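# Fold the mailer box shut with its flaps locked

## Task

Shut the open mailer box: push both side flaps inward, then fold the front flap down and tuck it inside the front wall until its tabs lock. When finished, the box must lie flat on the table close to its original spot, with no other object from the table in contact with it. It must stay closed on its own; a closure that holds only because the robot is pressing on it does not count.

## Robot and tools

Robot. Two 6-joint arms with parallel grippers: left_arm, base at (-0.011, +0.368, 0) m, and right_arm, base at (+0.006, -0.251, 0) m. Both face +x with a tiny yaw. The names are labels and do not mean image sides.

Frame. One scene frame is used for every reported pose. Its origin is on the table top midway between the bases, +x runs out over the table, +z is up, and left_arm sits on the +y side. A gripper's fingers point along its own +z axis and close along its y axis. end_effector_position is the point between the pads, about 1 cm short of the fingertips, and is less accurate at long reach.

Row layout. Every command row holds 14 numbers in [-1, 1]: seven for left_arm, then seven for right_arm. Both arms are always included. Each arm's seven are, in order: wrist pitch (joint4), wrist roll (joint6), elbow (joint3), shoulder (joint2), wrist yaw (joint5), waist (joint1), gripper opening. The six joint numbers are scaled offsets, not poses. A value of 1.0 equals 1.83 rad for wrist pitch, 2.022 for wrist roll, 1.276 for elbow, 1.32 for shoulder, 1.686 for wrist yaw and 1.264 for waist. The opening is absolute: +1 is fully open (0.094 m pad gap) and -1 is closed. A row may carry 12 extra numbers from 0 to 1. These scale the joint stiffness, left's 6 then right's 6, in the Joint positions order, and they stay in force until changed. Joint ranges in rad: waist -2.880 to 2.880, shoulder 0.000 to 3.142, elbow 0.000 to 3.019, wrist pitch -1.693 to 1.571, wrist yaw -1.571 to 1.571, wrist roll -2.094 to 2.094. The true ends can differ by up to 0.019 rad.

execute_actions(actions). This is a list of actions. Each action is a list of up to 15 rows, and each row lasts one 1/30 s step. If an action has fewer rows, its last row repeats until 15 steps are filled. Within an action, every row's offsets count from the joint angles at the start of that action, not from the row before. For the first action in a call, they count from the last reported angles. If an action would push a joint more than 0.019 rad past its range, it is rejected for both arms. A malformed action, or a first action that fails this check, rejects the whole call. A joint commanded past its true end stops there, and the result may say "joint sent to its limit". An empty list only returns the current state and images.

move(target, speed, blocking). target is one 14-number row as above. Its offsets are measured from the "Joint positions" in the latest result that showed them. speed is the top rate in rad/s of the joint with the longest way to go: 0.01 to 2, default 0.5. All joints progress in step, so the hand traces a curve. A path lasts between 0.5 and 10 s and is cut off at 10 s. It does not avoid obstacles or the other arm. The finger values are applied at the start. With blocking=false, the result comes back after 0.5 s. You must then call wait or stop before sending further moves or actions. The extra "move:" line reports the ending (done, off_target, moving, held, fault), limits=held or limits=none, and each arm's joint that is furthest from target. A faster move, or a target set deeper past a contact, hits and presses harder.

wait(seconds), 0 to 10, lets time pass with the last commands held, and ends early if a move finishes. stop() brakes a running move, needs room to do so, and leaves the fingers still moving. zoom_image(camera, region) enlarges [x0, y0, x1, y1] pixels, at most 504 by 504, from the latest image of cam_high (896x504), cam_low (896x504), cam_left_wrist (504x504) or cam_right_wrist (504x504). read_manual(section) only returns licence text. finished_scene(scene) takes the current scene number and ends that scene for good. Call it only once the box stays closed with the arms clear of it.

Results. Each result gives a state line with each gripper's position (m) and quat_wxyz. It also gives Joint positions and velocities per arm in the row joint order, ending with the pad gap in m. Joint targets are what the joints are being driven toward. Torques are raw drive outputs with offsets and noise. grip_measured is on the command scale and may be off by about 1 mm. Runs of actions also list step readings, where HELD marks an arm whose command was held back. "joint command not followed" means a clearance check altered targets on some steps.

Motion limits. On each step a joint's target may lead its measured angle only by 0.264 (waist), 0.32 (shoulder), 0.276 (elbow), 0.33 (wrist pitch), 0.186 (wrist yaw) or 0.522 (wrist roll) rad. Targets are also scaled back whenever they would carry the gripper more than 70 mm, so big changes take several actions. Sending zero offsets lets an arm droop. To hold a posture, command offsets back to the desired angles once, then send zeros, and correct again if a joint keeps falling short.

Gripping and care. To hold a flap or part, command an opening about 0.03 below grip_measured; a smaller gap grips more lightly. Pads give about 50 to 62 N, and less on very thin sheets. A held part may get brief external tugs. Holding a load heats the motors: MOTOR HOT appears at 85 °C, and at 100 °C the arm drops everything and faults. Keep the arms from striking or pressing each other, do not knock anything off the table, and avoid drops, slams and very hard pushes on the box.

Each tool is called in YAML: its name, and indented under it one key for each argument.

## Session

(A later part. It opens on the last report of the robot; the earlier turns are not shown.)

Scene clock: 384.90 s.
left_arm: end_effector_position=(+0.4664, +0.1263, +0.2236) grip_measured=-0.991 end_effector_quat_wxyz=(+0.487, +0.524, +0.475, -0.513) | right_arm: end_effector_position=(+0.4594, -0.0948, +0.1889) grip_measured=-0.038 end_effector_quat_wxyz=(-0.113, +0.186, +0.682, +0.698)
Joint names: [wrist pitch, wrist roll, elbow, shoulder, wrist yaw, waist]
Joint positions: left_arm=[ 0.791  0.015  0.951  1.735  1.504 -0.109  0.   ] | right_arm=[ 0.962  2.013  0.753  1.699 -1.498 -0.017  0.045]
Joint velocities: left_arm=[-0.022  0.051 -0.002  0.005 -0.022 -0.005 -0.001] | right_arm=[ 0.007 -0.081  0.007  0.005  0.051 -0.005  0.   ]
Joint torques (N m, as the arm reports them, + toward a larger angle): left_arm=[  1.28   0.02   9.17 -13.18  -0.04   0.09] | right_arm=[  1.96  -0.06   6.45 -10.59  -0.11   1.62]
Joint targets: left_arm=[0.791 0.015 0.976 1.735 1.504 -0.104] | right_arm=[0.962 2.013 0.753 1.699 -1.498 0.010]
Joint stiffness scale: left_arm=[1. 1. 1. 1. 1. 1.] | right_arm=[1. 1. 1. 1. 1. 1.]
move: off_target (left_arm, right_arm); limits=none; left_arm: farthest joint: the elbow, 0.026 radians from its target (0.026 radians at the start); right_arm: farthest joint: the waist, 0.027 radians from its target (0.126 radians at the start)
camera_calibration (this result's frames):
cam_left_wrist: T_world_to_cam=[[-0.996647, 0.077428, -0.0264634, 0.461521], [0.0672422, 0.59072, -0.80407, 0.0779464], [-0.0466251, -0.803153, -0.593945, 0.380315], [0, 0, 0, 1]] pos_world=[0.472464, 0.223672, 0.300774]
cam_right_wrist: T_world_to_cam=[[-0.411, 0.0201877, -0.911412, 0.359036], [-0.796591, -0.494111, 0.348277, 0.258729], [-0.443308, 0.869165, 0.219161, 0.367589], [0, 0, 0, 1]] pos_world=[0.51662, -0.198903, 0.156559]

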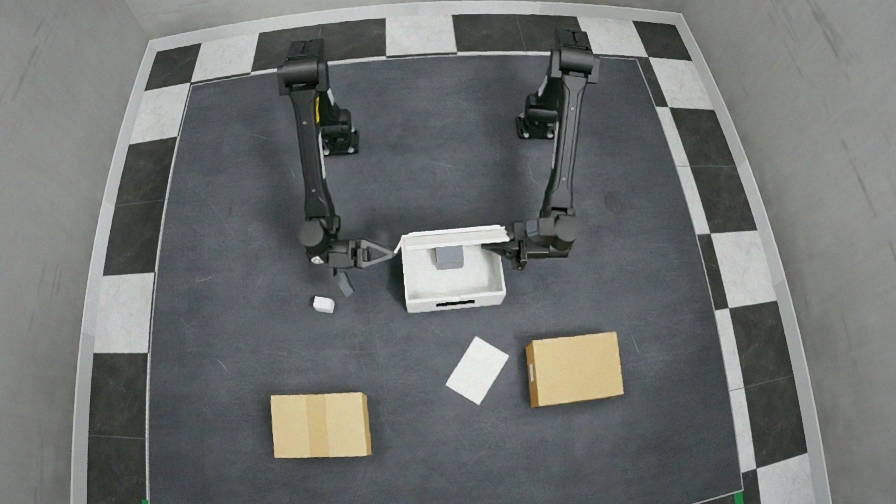

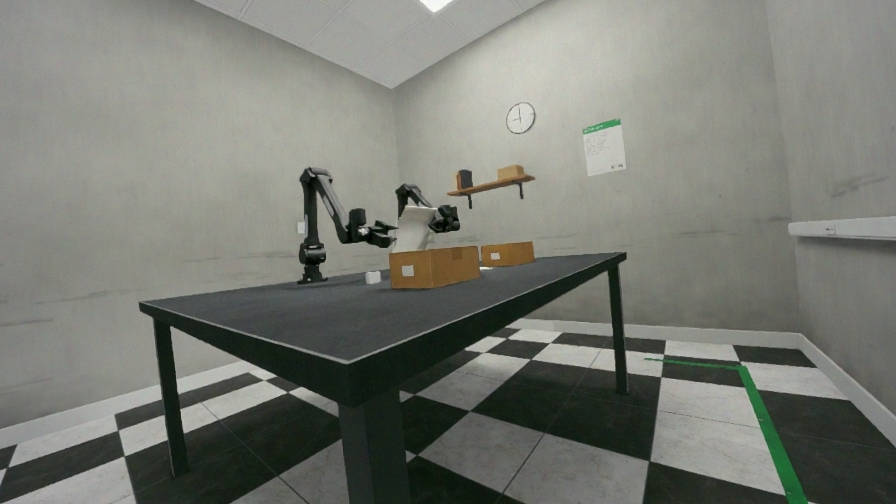

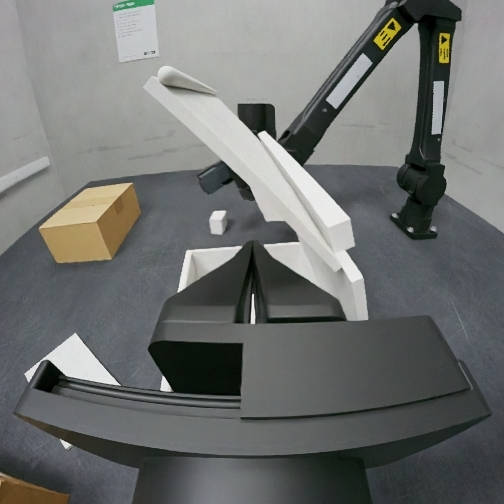

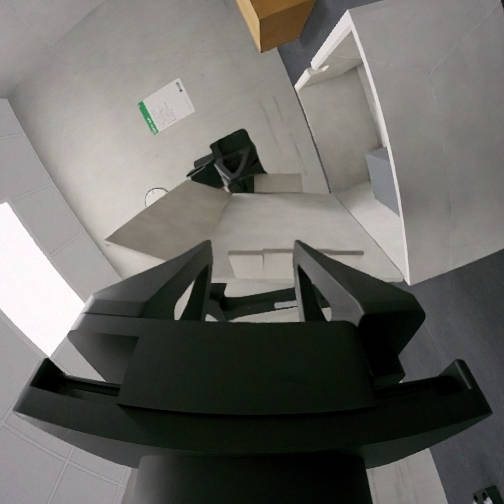

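move:
  target: [0,0,0.02,0,0,0.19,-1, 0,0,0,0,0,-0.15,-0.04]
  speed: 0.2

move:
  target: [0.13,0,-0.215,-0.02,0,-0.03,-1, -1,-0.862,0.375,-0.085,0.266,0,0.28]
  speed: 0.8

Scene clock: 432.97 s.
left_arm: end_effector_position=(+0.5103, +0.2475, +0.2236) grip_measured=-0.991 end_effector_quat_wxyz=(+0.545, +0.462, +0.535, -0.451) | right_arm: end_effector_position=(+0.4800, -0.1780, +0.1889) grip_measured=-0.038 end_effector_quat_wxyz=(-0.050, +0.246, +0.663, +0.706)
Joint names: [wrist pitch, wrist roll, elbow, shoulder, wrist yaw, waist]
Joint positions: left_arm=[0.791 0.015 0.951 1.735 1.504 0.132 0.   ] | right_arm=[ 0.962  2.013  0.753  1.699 -1.498 -0.196  0.045]
Joint velocities: left_arm=[ 0.012 -0.051 -0.012 -0.005  0.007 -0.005  0.   ] | right_arm=[-0.007 -0.007  0.002 -0.005 -0.022 -0.015 -0.   ]
Joint torques (N m, as the arm reports them, + toward a larger angle): left_arm=[  1.28   0.01   9.21 -13.24  -0.03  -0.17] | right_arm=[  1.91  -0.09   6.37 -11.07  -0.05  -0.9 ]
Joint targets: left_arm=[0.791 0.015 0.976 1.735 1.504 0.131] | right_arm=[0.962 2.013 0.753 1.699 -1.498 -0.206]
Joint stiffness scale: left_arm=[1. 1. 1. 1. 1. 1.] | right_arm=[1. 1. 1. 1. 1. 1.]
move: off_target (left_arm); limits=none; left_arm: farthest joint: the elbow, 0.026 radians from its target (0.026 radians at the start); right_arm: farthest joint: the waist, 0.011 radians from its target (0.190 radians at the start)
camera_calibration (this result's frames):
cam_left_wrist: T_world_to_cam=[[-0.986246, -0.163151, -0.0264634, 0.550189], [-0.0759701, 0.589661, -0.80407, 0.0767529], [0.146789, -0.791001, -0.593945, 0.377981], [0, 0, 0, 1]] pos_world=[0.492969, 0.343488, 0.300774]
cam_right_wrist: T_world_to_cam=[[-0.400847, 0.0930066, -0.911412, 0.377273], [-0.871808, -0.344463, 0.348277, 0.296813], [-0.281556, 0.934181, 0.219161, 0.382909], [0, 0, 0, 1]] pos_world=[0.517802, -0.290554, 0.156559]

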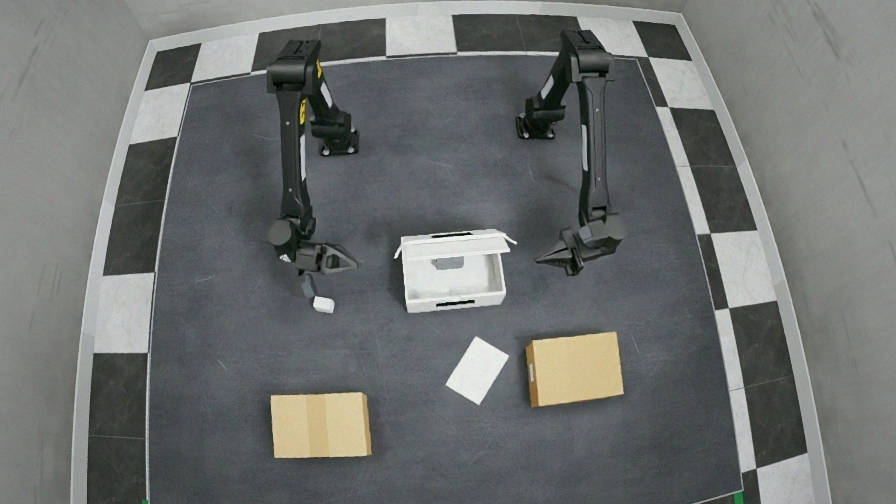

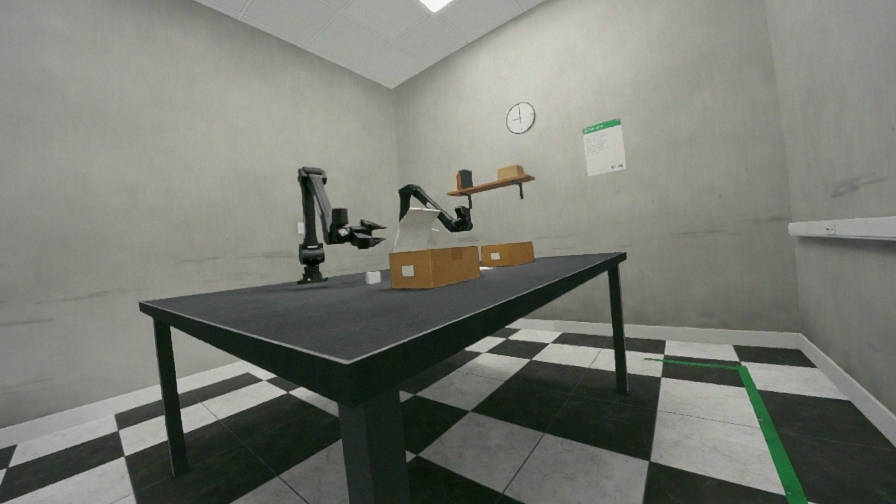

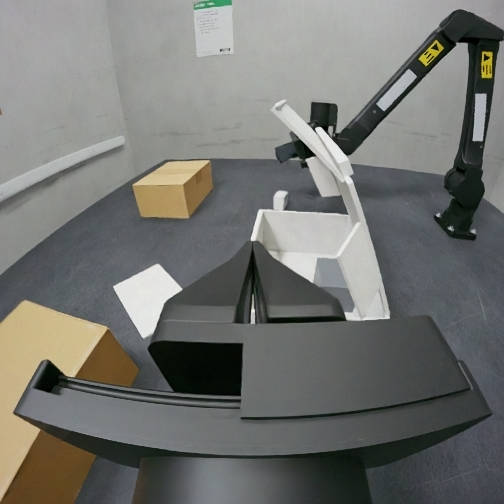

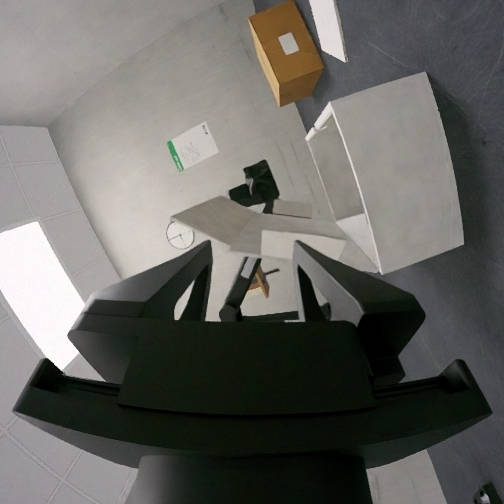

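Scene clock: 436.13 s.
left_arm: end_effector_position=(+0.4226, +0.2258, +0.1554) grip_measured=-0.991 end_effector_quat_wxyz=(+0.524, +0.457, +0.541, -0.473) | right_arm: end_effector_position=(+0.5250, -0.2102, +0.2058) grip_measured=+0.279 end_effector_quat_wxyz=(+0.116, +0.133, +0.847, +0.501)
Joint names: [wrist pitch, wrist roll, elbow, shoulder, wrist yaw, waist]
Joint positions: left_arm=[1.014 0.015 0.674 1.735 1.504 0.102 0.   ] | right_arm=[-0.857  0.282  1.191  1.595 -1.052 -0.196  0.06 ]
Joint velocities: left_arm=[-0.007 -0.022  0.007 -0.015 -0.007 -0.005  0.001] | right_arm=[ 0.022 -0.051  0.007 -0.005  0.022 -0.005 -0.001]
Joint torques (N m, as the arm reports them, + toward a larger angle): left_arm=[  2.02   0.02   5.43 -13.17   0.    -0.8 ] | right_arm=[  0.82  -0.27  12.05 -13.04  -0.54  -0.08]
Joint targets: left_arm=[1.029 0.015 0.677 1.709 1.504 0.094] | right_arm=[-0.868 0.270 1.232 1.587 -1.049 -0.196]
Joint stiffness scale: left_arm=[1. 1. 1. 1. 1. 1.] | right_arm=[1. 1. 1. 1. 1. 1.]
move: off_target (left_arm, right_arm); limits=none; left_arm: farthest joint: the shoulder, 0.027 radians from its target (0.027 radians at the start); right_arm: farthest joint: the elbow, 0.040 radians from its target (0.478 radians at the start)
camera_calibration (this result's frames):
cam_left_wrist: T_world_to_cam=[[-0.990735, -0.132979, 0.0275885, 0.444966], [-0.101348, 0.58869, -0.801981, 0.0386449], [0.0904055, -0.797346, -0.596712, 0.358897], [0, 0, 0, 1]] pos_world=[0.412314, 0.322587, 0.232875]
cam_right_wrist: T_world_to_cam=[[-0.115255, -0.483804, -0.867554, 0.133523], [-0.955483, -0.184808, 0.229997, 0.420906], [-0.271604, 0.855441, -0.440967, 0.536116], [0, 0, 0, 1]] pos_world=[0.563169, -0.31623, 0.255441]

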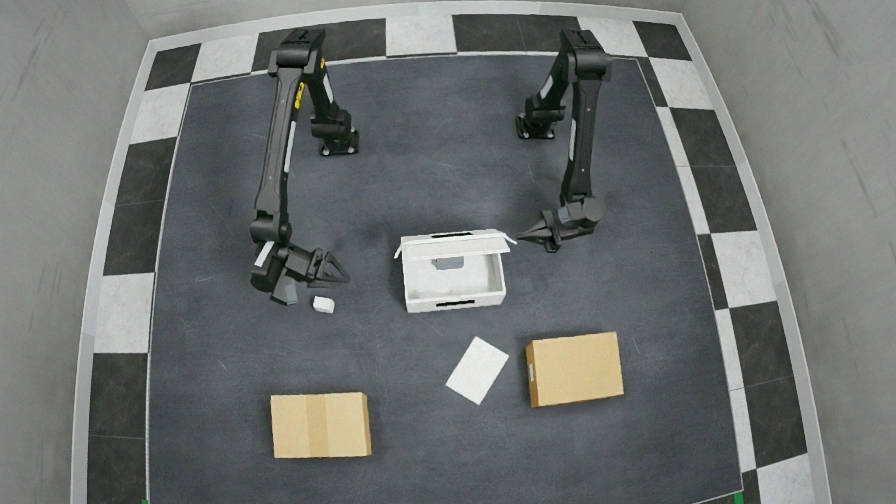

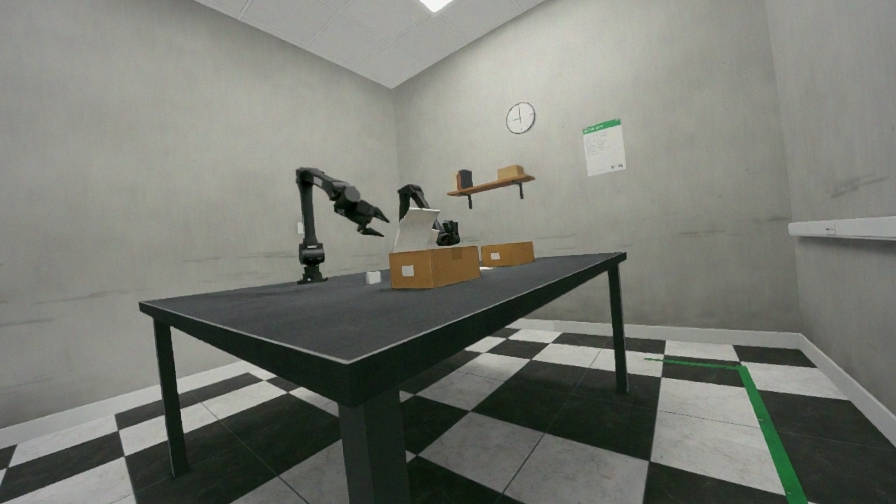

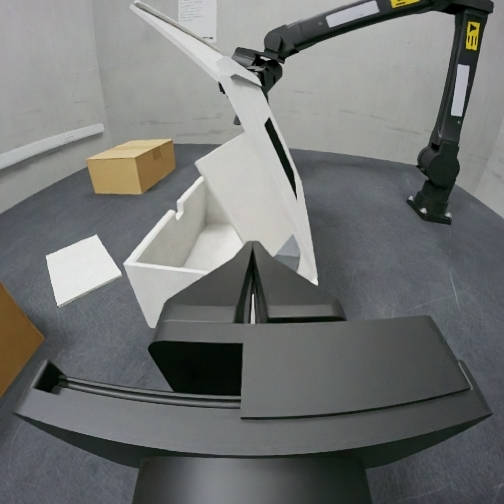

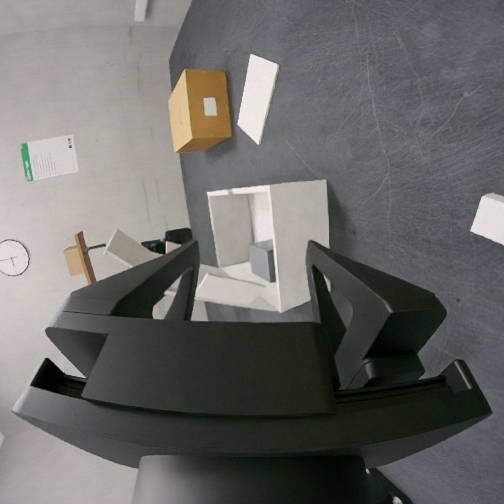

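move:
  target: [0.035,0,0,0,0,-0.08,-1, -0.177,0,0.035,0,0,0.125,0.28]
  speed: 0.25

zoom_image:
  camera: "cam_high"
  region: [320, 190, 570, 340]

zoom_image:
  camera: "cam_low"
  region: [330, 190, 490, 290]

Scene clock: 447.13 s.
left_arm: end_effector_position=(+0.4072, +0.1852, +0.1596) grip_measured=-0.991 end_effector_quat_wxyz=(+0.514, +0.494, +0.506, -0.486) | right_arm: end_effector_position=(+0.4656, -0.1317, +0.1995) grip_measured=+0.279 end_effector_quat_wxyz=(-0.054, +0.149, +0.852, +0.499)
Joint names: [wrist pitch, wrist roll, elbow, shoulder, wrist yaw, waist]
Joint positions: left_arm=[1.062 0.015 0.674 1.735 1.504 0.006 0.   ] | right_arm=[-1.17   0.282  1.194  1.595 -1.052 -0.049  0.06 ]
Joint velocities: left_arm=[-0.012 -0.007 -0.012  0.015 -0.037  0.015  0.   ] | right_arm=[-0.007  0.037  0.007 -0.005  0.022 -0.005 -0.   ]
Joint torques (N m, as the arm reports them, + toward a larger angle): left_arm=[  1.97   0.02   5.2  -11.03  -0.03  -0.53] | right_arm=[  0.12  -0.11  11.73 -12.07  -0.7    0.92]
Joint targets: left_arm=[1.078 0.015 0.674 1.735 1.504 0.001] | right_arm=[-1.181 0.282 1.236 1.595 -1.052 -0.038]
Joint stiffness scale: left_arm=[1. 1. 1. 1. 1. 1.] | right_arm=[1. 1. 1. 1. 1. 1.]
move: off_target (right_arm); limits=none; left_arm: farthest joint: the wrist pitch, 0.016 radians from its target (0.064 radians at the start); right_arm: farthest joint: the elbow, 0.041 radians from its target (0.045 radians at the start)
camera_calibration (this result's frames):
cam_left_wrist: T_world_to_cam=[[-0.999053, -0.0380285, -0.0211352, 0.417755], [-0.00562674, 0.594645, -0.803969, 0.0245953], [0.0431416, -0.803089, -0.594296, 0.350289], [0, 0, 0, 1]] pos_world=[0.402386, 0.282574, 0.236778]
cam_right_wrist: T_world_to_cam=[[-0.30591, -0.478619, -0.823009, 0.239753], [-0.80594, -0.330009, 0.491482, 0.239159], [-0.506833, 0.813645, -0.284785, 0.522848], [0, 0, 0, 1]] pos_world=[0.531088, -0.231738, 0.228676]

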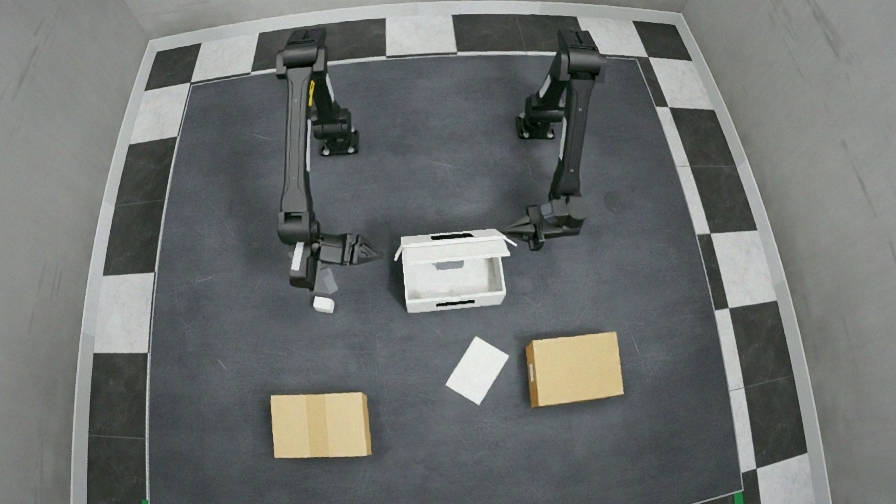

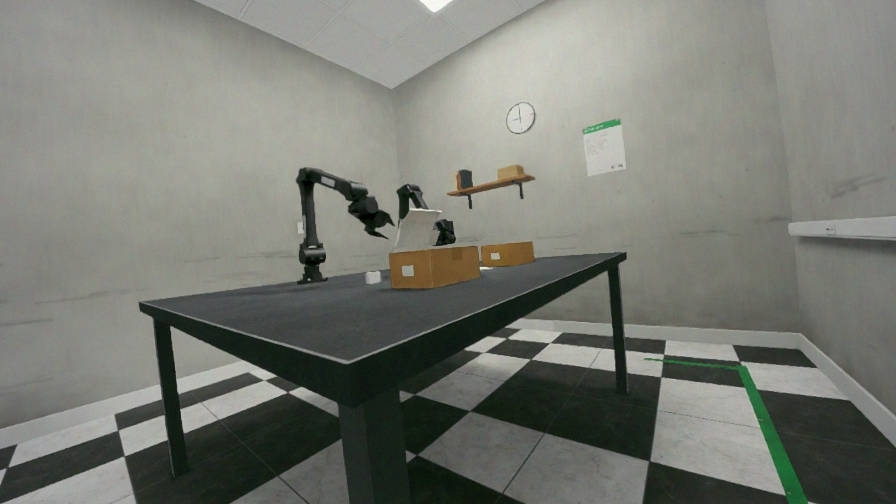

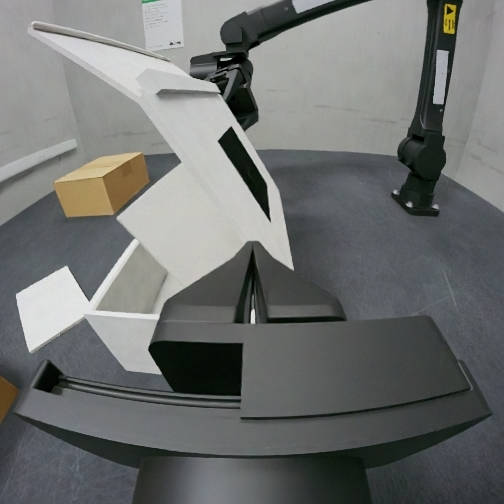

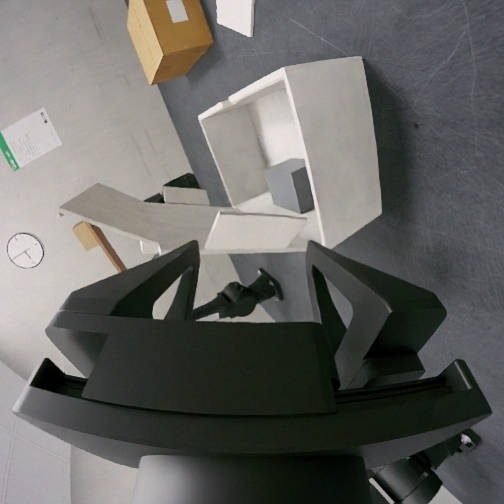

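Region (320, 190, 570, 340) of cam_high's 896x504 image, scaled by 2.016, with more detail than that image has; it fills the top 302 rows of this view, and the rest is white.

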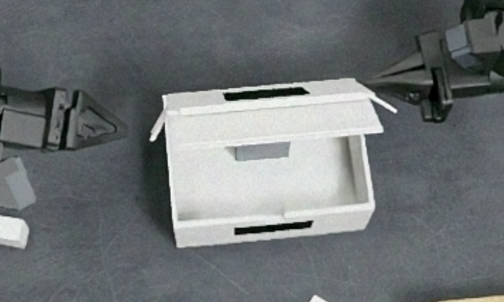

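Region (330, 190, 490, 290) of cam_low's 896x504 image, scaled by 3.150, with more detail than that image has; it fills the top 315 rows of this view, and the rest is white.

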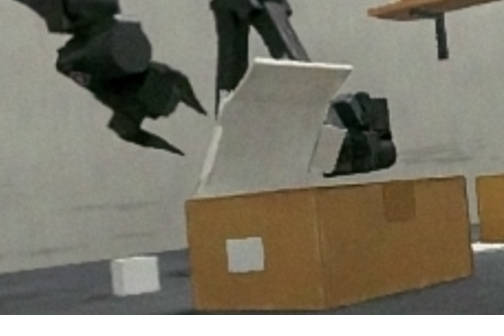

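move:
  target: [0.03,0,-0.05,0,0,0,-1, 0,0,0.03,0,0,0.045,0.28]
  speed: 0.08

zoom_image:
  camera: "cam_low"
  region: [330, 190, 490, 290]

Scene clock: 457.33 s.
left_arm: end_effector_position=(+0.3849, +0.1858, +0.1458) grip_measured=-0.991 end_effector_quat_wxyz=(+0.507, +0.488, +0.513, -0.492) | right_arm: end_effector_position=(+0.4600, -0.1118, +0.1995) grip_measured=+0.279 end_effector_quat_wxyz=(-0.065, +0.130, +0.855, +0.498)
Joint names: [wrist pitch, wrist roll, elbow, shoulder, wrist yaw, waist]
Joint positions: left_arm=[1.102 0.015 0.609 1.735 1.504 0.006 0.   ] | right_arm=[-1.17   0.282  1.194  1.595 -1.052 -0.005  0.06 ]
Joint velocities: left_arm=[-0.017  0.022 -0.002 -0.015  0.007 -0.015  0.   ] | right_arm=[ 0.012  0.007 -0.007 -0.005  0.007 -0.005  0.   ]
Joint torques (N m, as the arm reports them, + toward a larger angle): left_arm=[  1.99   0.02   4.86 -10.61  -0.02  -0.15] | right_arm=[  0.67  -0.06  11.38 -11.45  -0.69   1.  ]
Joint targets: left_arm=[1.117 0.015 0.610 1.735 1.504 0.006] | right_arm=[-1.170 0.282 1.233 1.595 -1.052 0.008]
Joint stiffness scale: left_arm=[1. 1. 1. 1. 1. 1.] | right_arm=[1. 1. 1. 1. 1. 1.]
move: off_target (right_arm); limits=none; left_arm: farthest joint: the wrist pitch, 0.015 radians from its target (0.054 radians at the start); right_arm: farthest joint: the elbow, 0.038 radians from its target (0.038 radians at the start)
camera_calibration (this result's frames):
cam_left_wrist: T_world_to_cam=[[-0.999264, -0.038023, 0.00513105, 0.391474], [-0.0267717, 0.595195, -0.803135, 0.0209811], [0.0274836, -0.802681, -0.595775, 0.349708], [0, 0, 0, 1]] pos_world=[0.382136, 0.283101, 0.223189]
cam_right_wrist: T_world_to_cam=[[-0.284813, -0.491465, -0.823009, 0.236392], [-0.790831, -0.364735, 0.491482, 0.230337], [-0.541726, 0.790841, -0.284785, 0.517338], [0, 0, 0, 1]] pos_world=[0.52974, -0.208942, 0.228676]

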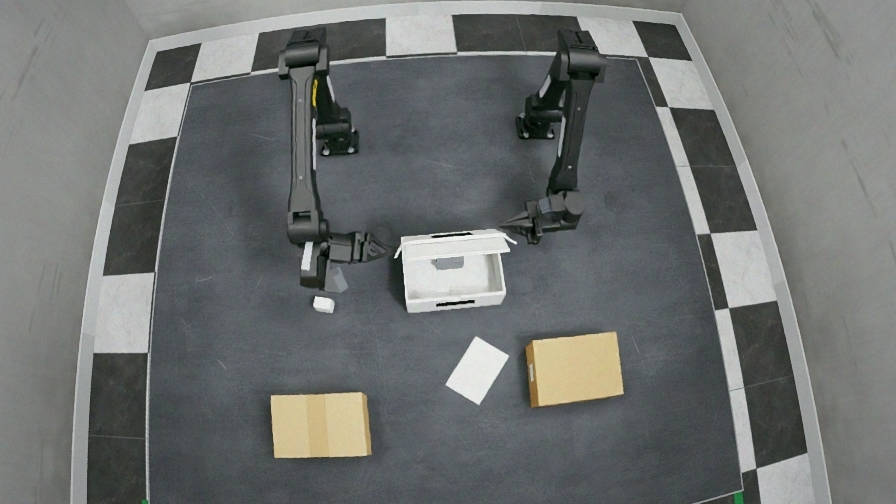

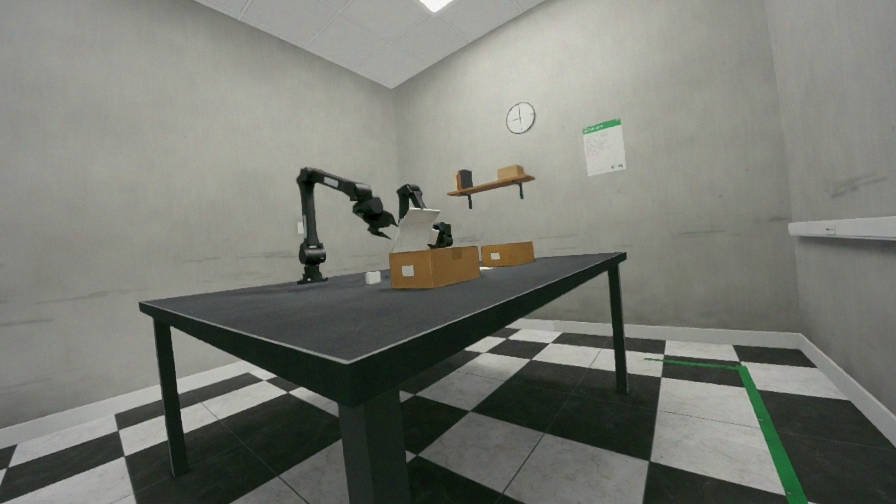

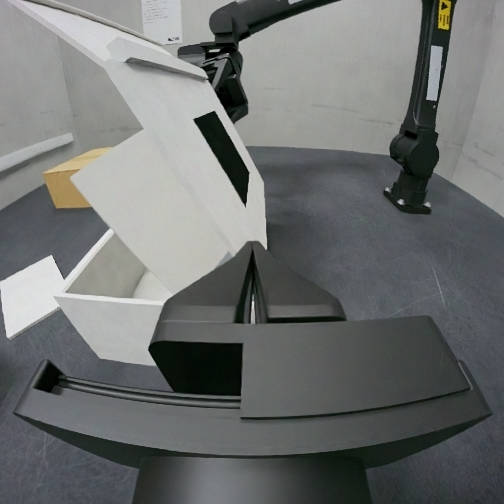

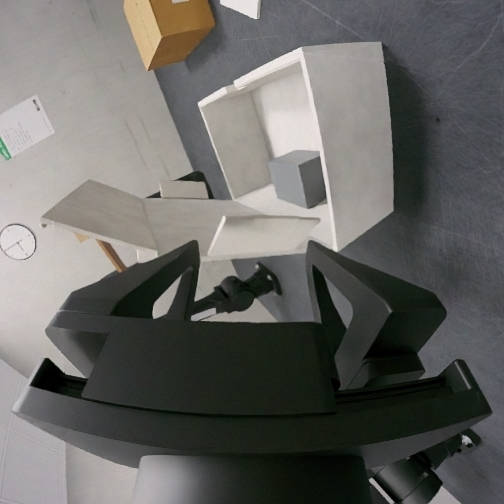

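Region (330, 190, 490, 290) of cam_low's 896x504 image, scaled by 3.150, with more detail than that image has; it fills the top 315 rows of this view, and the rest is white.

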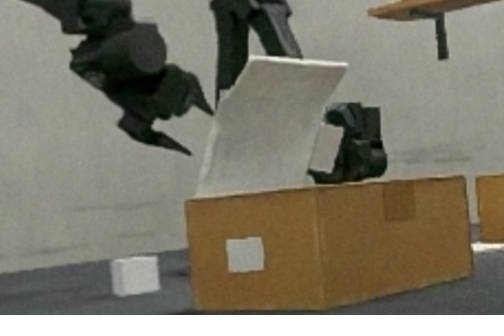

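move:
  target: [0.008,0,0,0,0,0,-1, 0.035,0,0.03,0,0,0.048,0.28]
  speed: 0.06

zoom_image:
  camera: "cam_high"
  region: [320, 190, 570, 340]

Scene clock: 467.27 s.
left_arm: end_effector_position=(+0.3849, +0.1858, +0.1458) grip_measured=-0.991 end_effector_quat_wxyz=(+0.507, +0.488, +0.513, -0.492) | right_arm: end_effector_position=(+0.4609, -0.0903, +0.1997) grip_measured=+0.279 end_effector_quat_wxyz=(-0.055, +0.097, +0.859, +0.500)
Joint names: [wrist pitch, wrist roll, elbow, shoulder, wrist yaw, waist]
Joint positions: left_arm=[1.102 0.015 0.609 1.735 1.504 0.006 0.   ] | right_arm=[-1.119  0.282  1.194  1.595 -1.052  0.042  0.06 ]
Joint velocities: left_arm=[-0.002 -0.007  0.012 -0.005 -0.051 -0.005 -0.001] | right_arm=[-0.007  0.007  0.012  0.005  0.051  0.005  0.002]
Joint torques (N m, as the arm reports them, + toward a larger angle): left_arm=[  1.94   0.02   4.7  -10.53  -0.01  -0.07] | right_arm=[  1.56  -0.12  11.45 -11.43  -0.71   0.85]
Joint targets: left_arm=[1.116 0.015 0.609 1.735 1.504 0.006] | right_arm=[-1.106 0.282 1.233 1.595 -1.052 0.055]
Joint stiffness scale: left_arm=[1. 1. 1. 1. 1. 1.] | right_arm=[1. 1. 1. 1. 1. 1.]
move: off_target (right_arm); limits=none; left_arm: farthest joint: the wrist pitch, 0.015 radians from its target (0.015 radians at the start); right_arm: farthest joint: the elbow, 0.038 radians from its target (0.038 radians at the start)
camera_calibration (this result's frames):
cam_left_wrist: T_world_to_cam=[[-0.999264, -0.038023, 0.00513105, 0.391474], [-0.0267717, 0.595195, -0.803135, 0.0209811], [0.0274836, -0.802681, -0.595775, 0.349708], [0, 0, 0, 1]] pos_world=[0.382136, 0.283101, 0.223189]
cam_right_wrist: T_world_to_cam=[[-0.219178, -0.503265, -0.835874, 0.218653], [-0.796609, -0.402357, 0.451135, 0.24617], [-0.56336, 0.764744, -0.312718, 0.5141], [0, 0, 0, 1]] pos_world=[0.533649, -0.184066, 0.232479]

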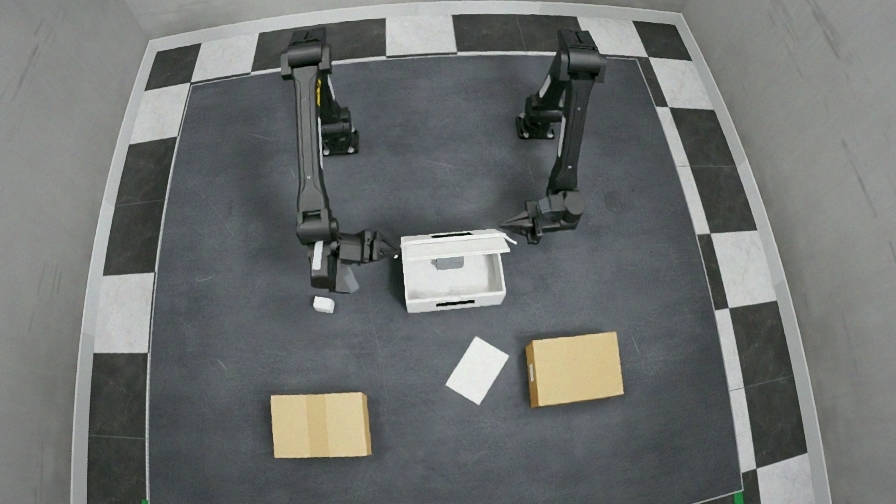

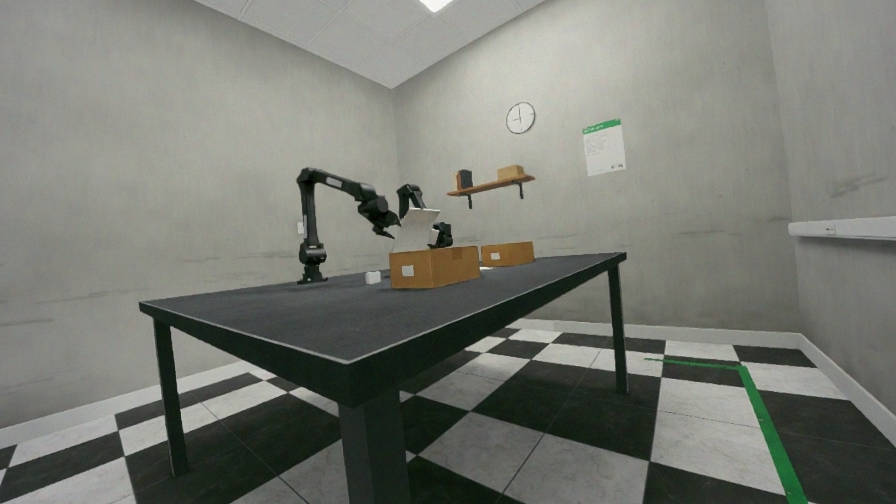

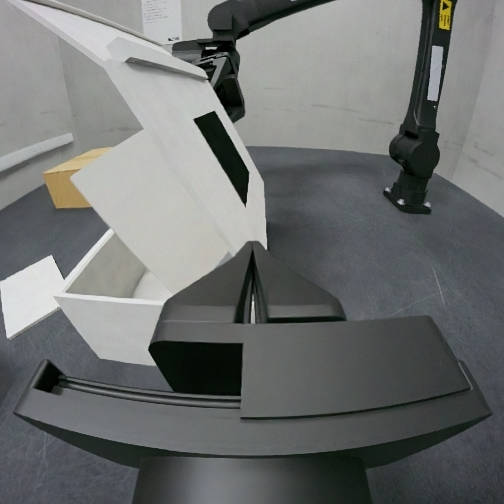

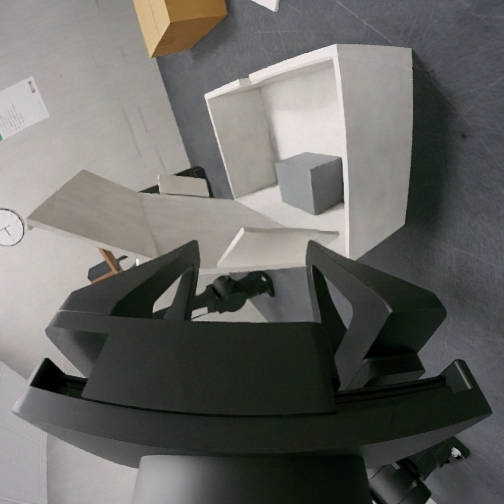

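Region (320, 190, 570, 340) of cam_high's 896x504 image, scaled by 2.016, with more detail than that image has; it fills the top 302 rows of this view, and the rest is white.

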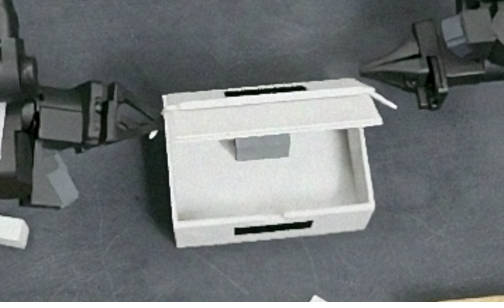

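move:
  target: [0.008,0,0,0,0,0,-1, 0.02,0,0.03,0,0,0.045,0.28]
  speed: 0.05

zoom_image:
  camera: "cam_high"
  region: [320, 190, 570, 340]

zoom_image:
  camera: "cam_low"
  region: [360, 190, 470, 270]

Scene clock: 478.77 s.
left_arm: end_effector_position=(+0.3849, +0.1858, +0.1458) grip_measured=-0.991 end_effector_quat_wxyz=(+0.507, +0.488, +0.513, -0.492) | right_arm: end_effector_position=(+0.4584, -0.0748, +0.1999) grip_measured=+0.279 end_effector_quat_wxyz=(-0.055, +0.077, +0.861, +0.500)
Joint names: [wrist pitch, wrist roll, elbow, shoulder, wrist yaw, waist]
Joint positions: left_arm=[1.102 0.015 0.609 1.735 1.504 0.006 0.   ] | right_arm=[-1.099  0.282  1.194  1.595 -1.052  0.076  0.06 ]
Joint velocities: left_arm=[ 0.002  0.037 -0.002 -0.015 -0.051 -0.005 -0.001] | right_arm=[ 0.002  0.007  0.007 -0.005 -0.007 -0.005 -0.   ]
Joint torques (N m, as the arm reports them, + toward a larger angle): left_arm=[  1.97   0.01   4.73 -10.59  -0.02  -0.11] | right_arm=[  1.66  -0.09  11.37 -11.5   -0.7    0.94]
Joint targets: left_arm=[1.116 0.015 0.609 1.735 1.504 0.006] | right_arm=[-1.083 0.282 1.233 1.595 -1.052 0.099]
Joint stiffness scale: left_arm=[1. 1. 1. 1. 1. 1.] | right_arm=[1. 1. 1. 1. 1. 1.]
move: off_target (right_arm); limits=none; left_arm: farthest joint: the wrist pitch, 0.015 radians from its target (0.015 radians at the start); right_arm: farthest joint: the elbow, 0.038 radians from its target (0.038 radians at the start)
camera_calibration (this result's frames):
cam_left_wrist: T_world_to_cam=[[-0.999264, -0.038023, 0.00513105, 0.391474], [-0.0267717, 0.595195, -0.803135, 0.0209811], [0.0274836, -0.802681, -0.595775, 0.349708], [0, 0, 0, 1]] pos_world=[0.382136, 0.283101, 0.223189]
cam_right_wrist: T_world_to_cam=[[-0.185053, -0.50939, -0.840403, 0.210884], [-0.791431, -0.429707, 0.434727, 0.249185], [-0.582573, 0.745569, -0.323629, 0.510416], [0, 0, 0, 1]] pos_world=[0.533592, -0.166051, 0.234085]

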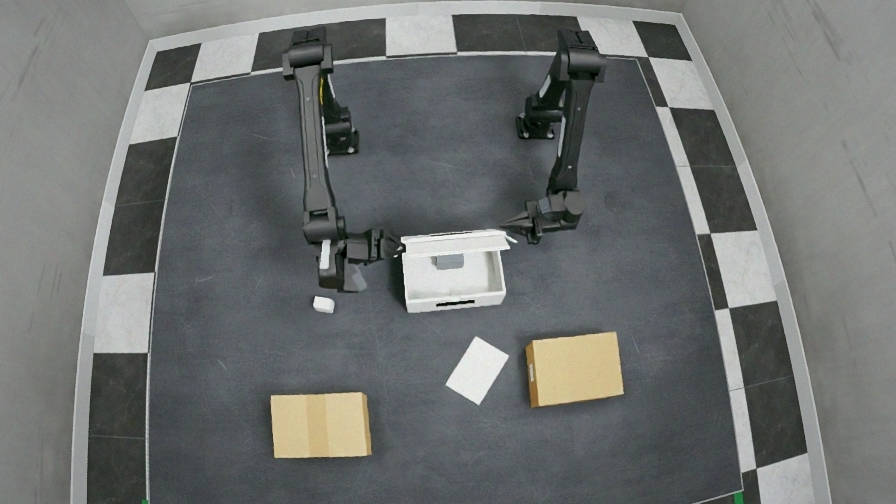

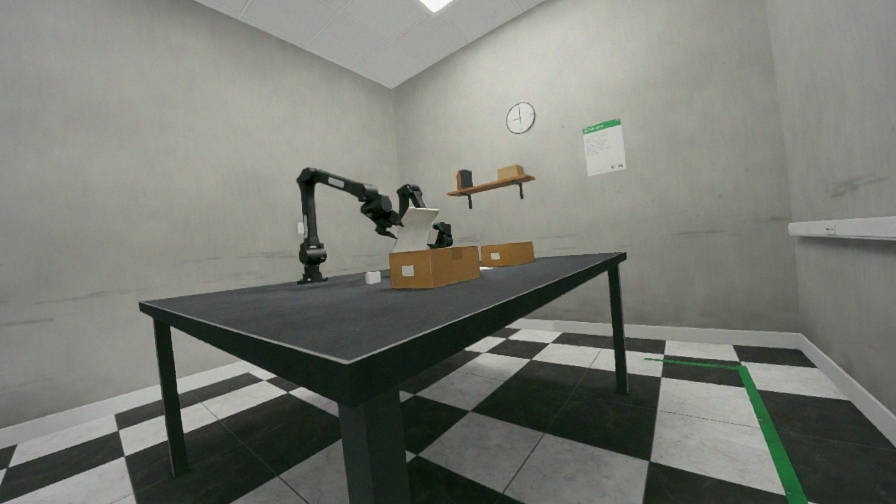

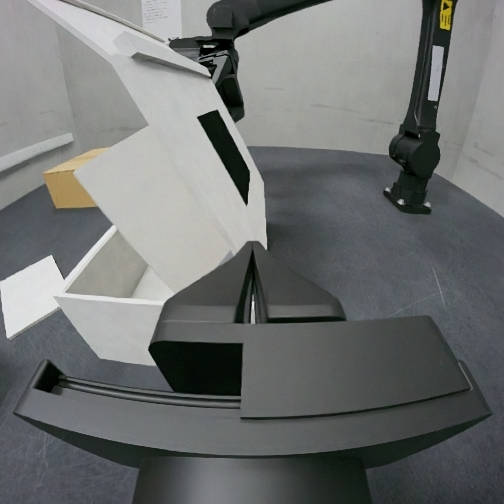

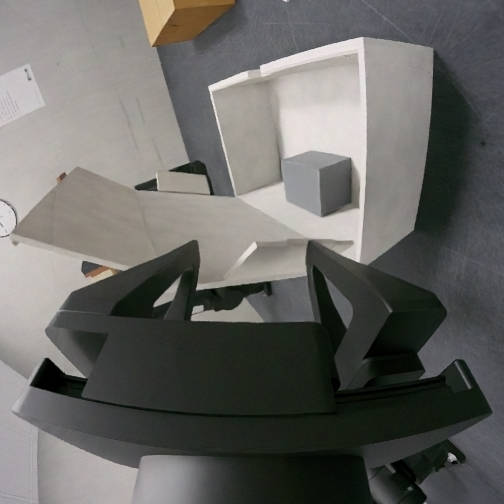

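Region (320, 190, 570, 340) of cam_high's 896x504 image, scaled by 2.016, with more detail than that image has; it fills the top 302 rows of this view, and the rest is white.

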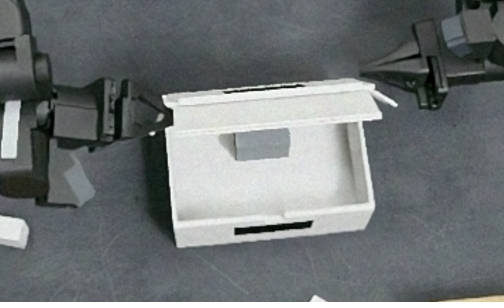

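Region (360, 190, 470, 270) of cam_low's 896x504 image, scaled by 4.582, with more detail than that image has; it fills the top 367 rows of this view, and the rest is white.

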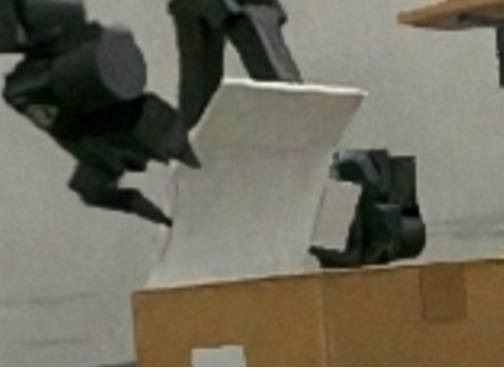

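move:
  target: [0.008,0,0,0,0,0,-1, 0,0.16,0.03,0,0,-0.012,0.28]
  speed: 0.2

Scene clock: 489.30 s.
left_arm: end_effector_position=(+0.3849, +0.1858, +0.1458) grip_measured=-0.991 end_effector_quat_wxyz=(+0.507, +0.488, +0.513, -0.492) | right_arm: end_effector_position=(+0.4584, -0.0748, +0.1999) grip_measured=+0.279 end_effector_quat_wxyz=(-0.132, +0.210, +0.838, +0.485)
Joint names: [wrist pitch, wrist roll, elbow, shoulder, wrist yaw, waist]
Joint positions: left_arm=[1.102 0.015 0.609 1.735 1.504 0.006 0.   ] | right_arm=[-1.099  0.593  1.194  1.595 -1.052  0.076  0.06 ]
Joint velocities: left_arm=[ 0.012  0.037  0.017  0.005 -0.007  0.005  0.   ] | right_arm=[-0.007 -0.051  0.002  0.015 -0.066 -0.005  0.   ]
Joint torques (N m, as the arm reports them, + toward a larger angle): left_arm=[  1.94   0.02   4.73 -10.51  -0.02  -0.1 ] | right_arm=[  0.88   0.07  11.51 -12.46  -0.67  -1.4 ]
Joint targets: left_arm=[1.116 0.015 0.609 1.735 1.504 0.006] | right_arm=[-1.099 0.605 1.233 1.595 -1.052 0.061]
Joint stiffness scale: left_arm=[1. 1. 1. 1. 1. 1.] | right_arm=[1. 1. 1. 1. 1. 1.]
move: off_target (right_arm); limits=none; left_arm: farthest joint: the wrist pitch, 0.015 radians from its target (0.015 radians at the start); right_arm: farthest joint: the elbow, 0.038 radians from its target (0.038 radians at the start)
camera_calibration (this result's frames):
cam_left_wrist: T_world_to_cam=[[-0.999264, -0.038023, 0.00513105, 0.391474], [-0.0267717, 0.595195, -0.803135, 0.0209811], [0.0274836, -0.802681, -0.595775, 0.349708], [0, 0, 0, 1]] pos_world=[0.382136, 0.283101, 0.223189]
cam_right_wrist: T_world_to_cam=[[-0.47697, -0.462327, -0.747498, 0.329649], [-0.702238, -0.310981, 0.640431, 0.176062], [-0.528546, 0.830388, -0.176335, 0.462552], [0, 0, 0, 1]] pos_world=[0.52535, -0.17694, 0.21522]

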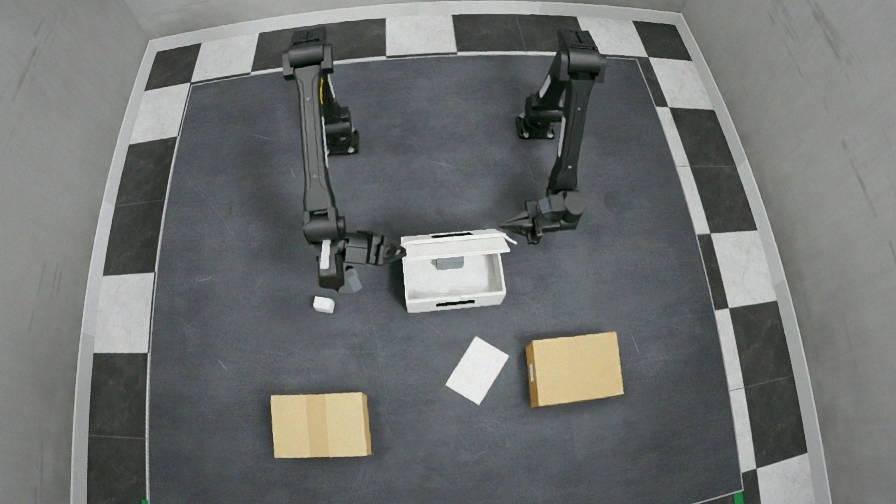

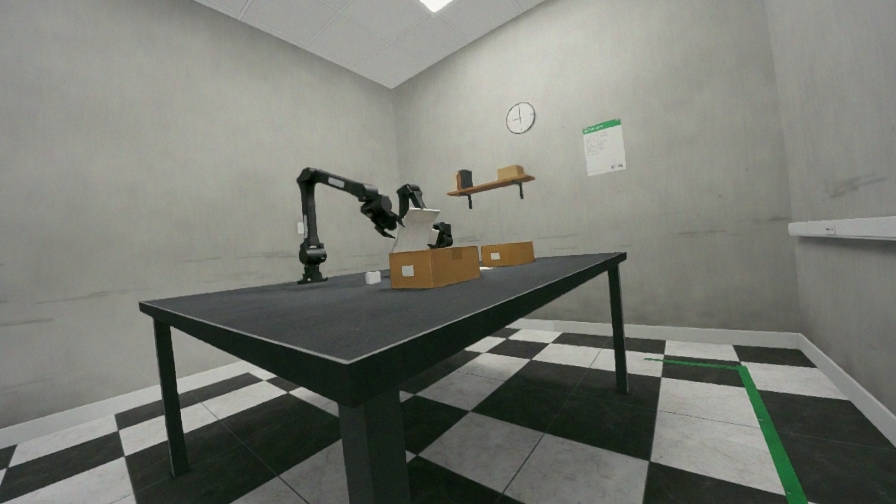

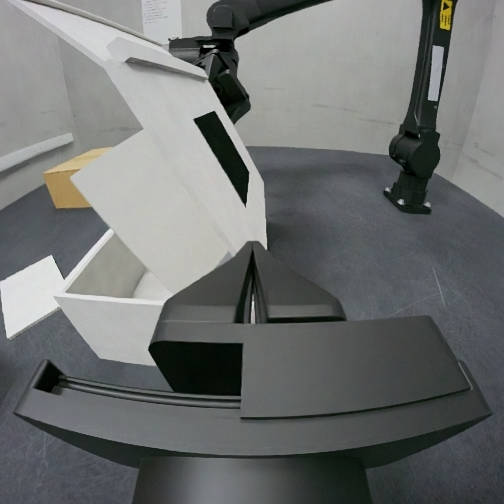

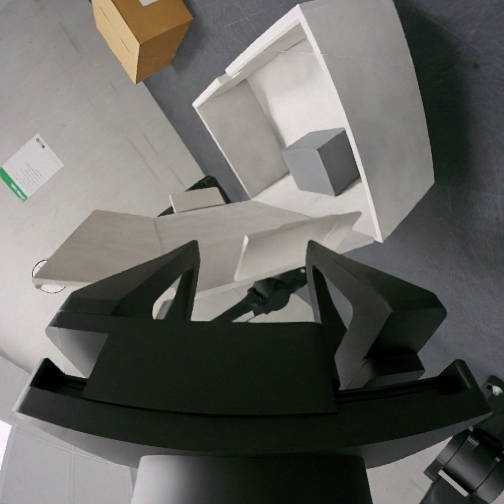

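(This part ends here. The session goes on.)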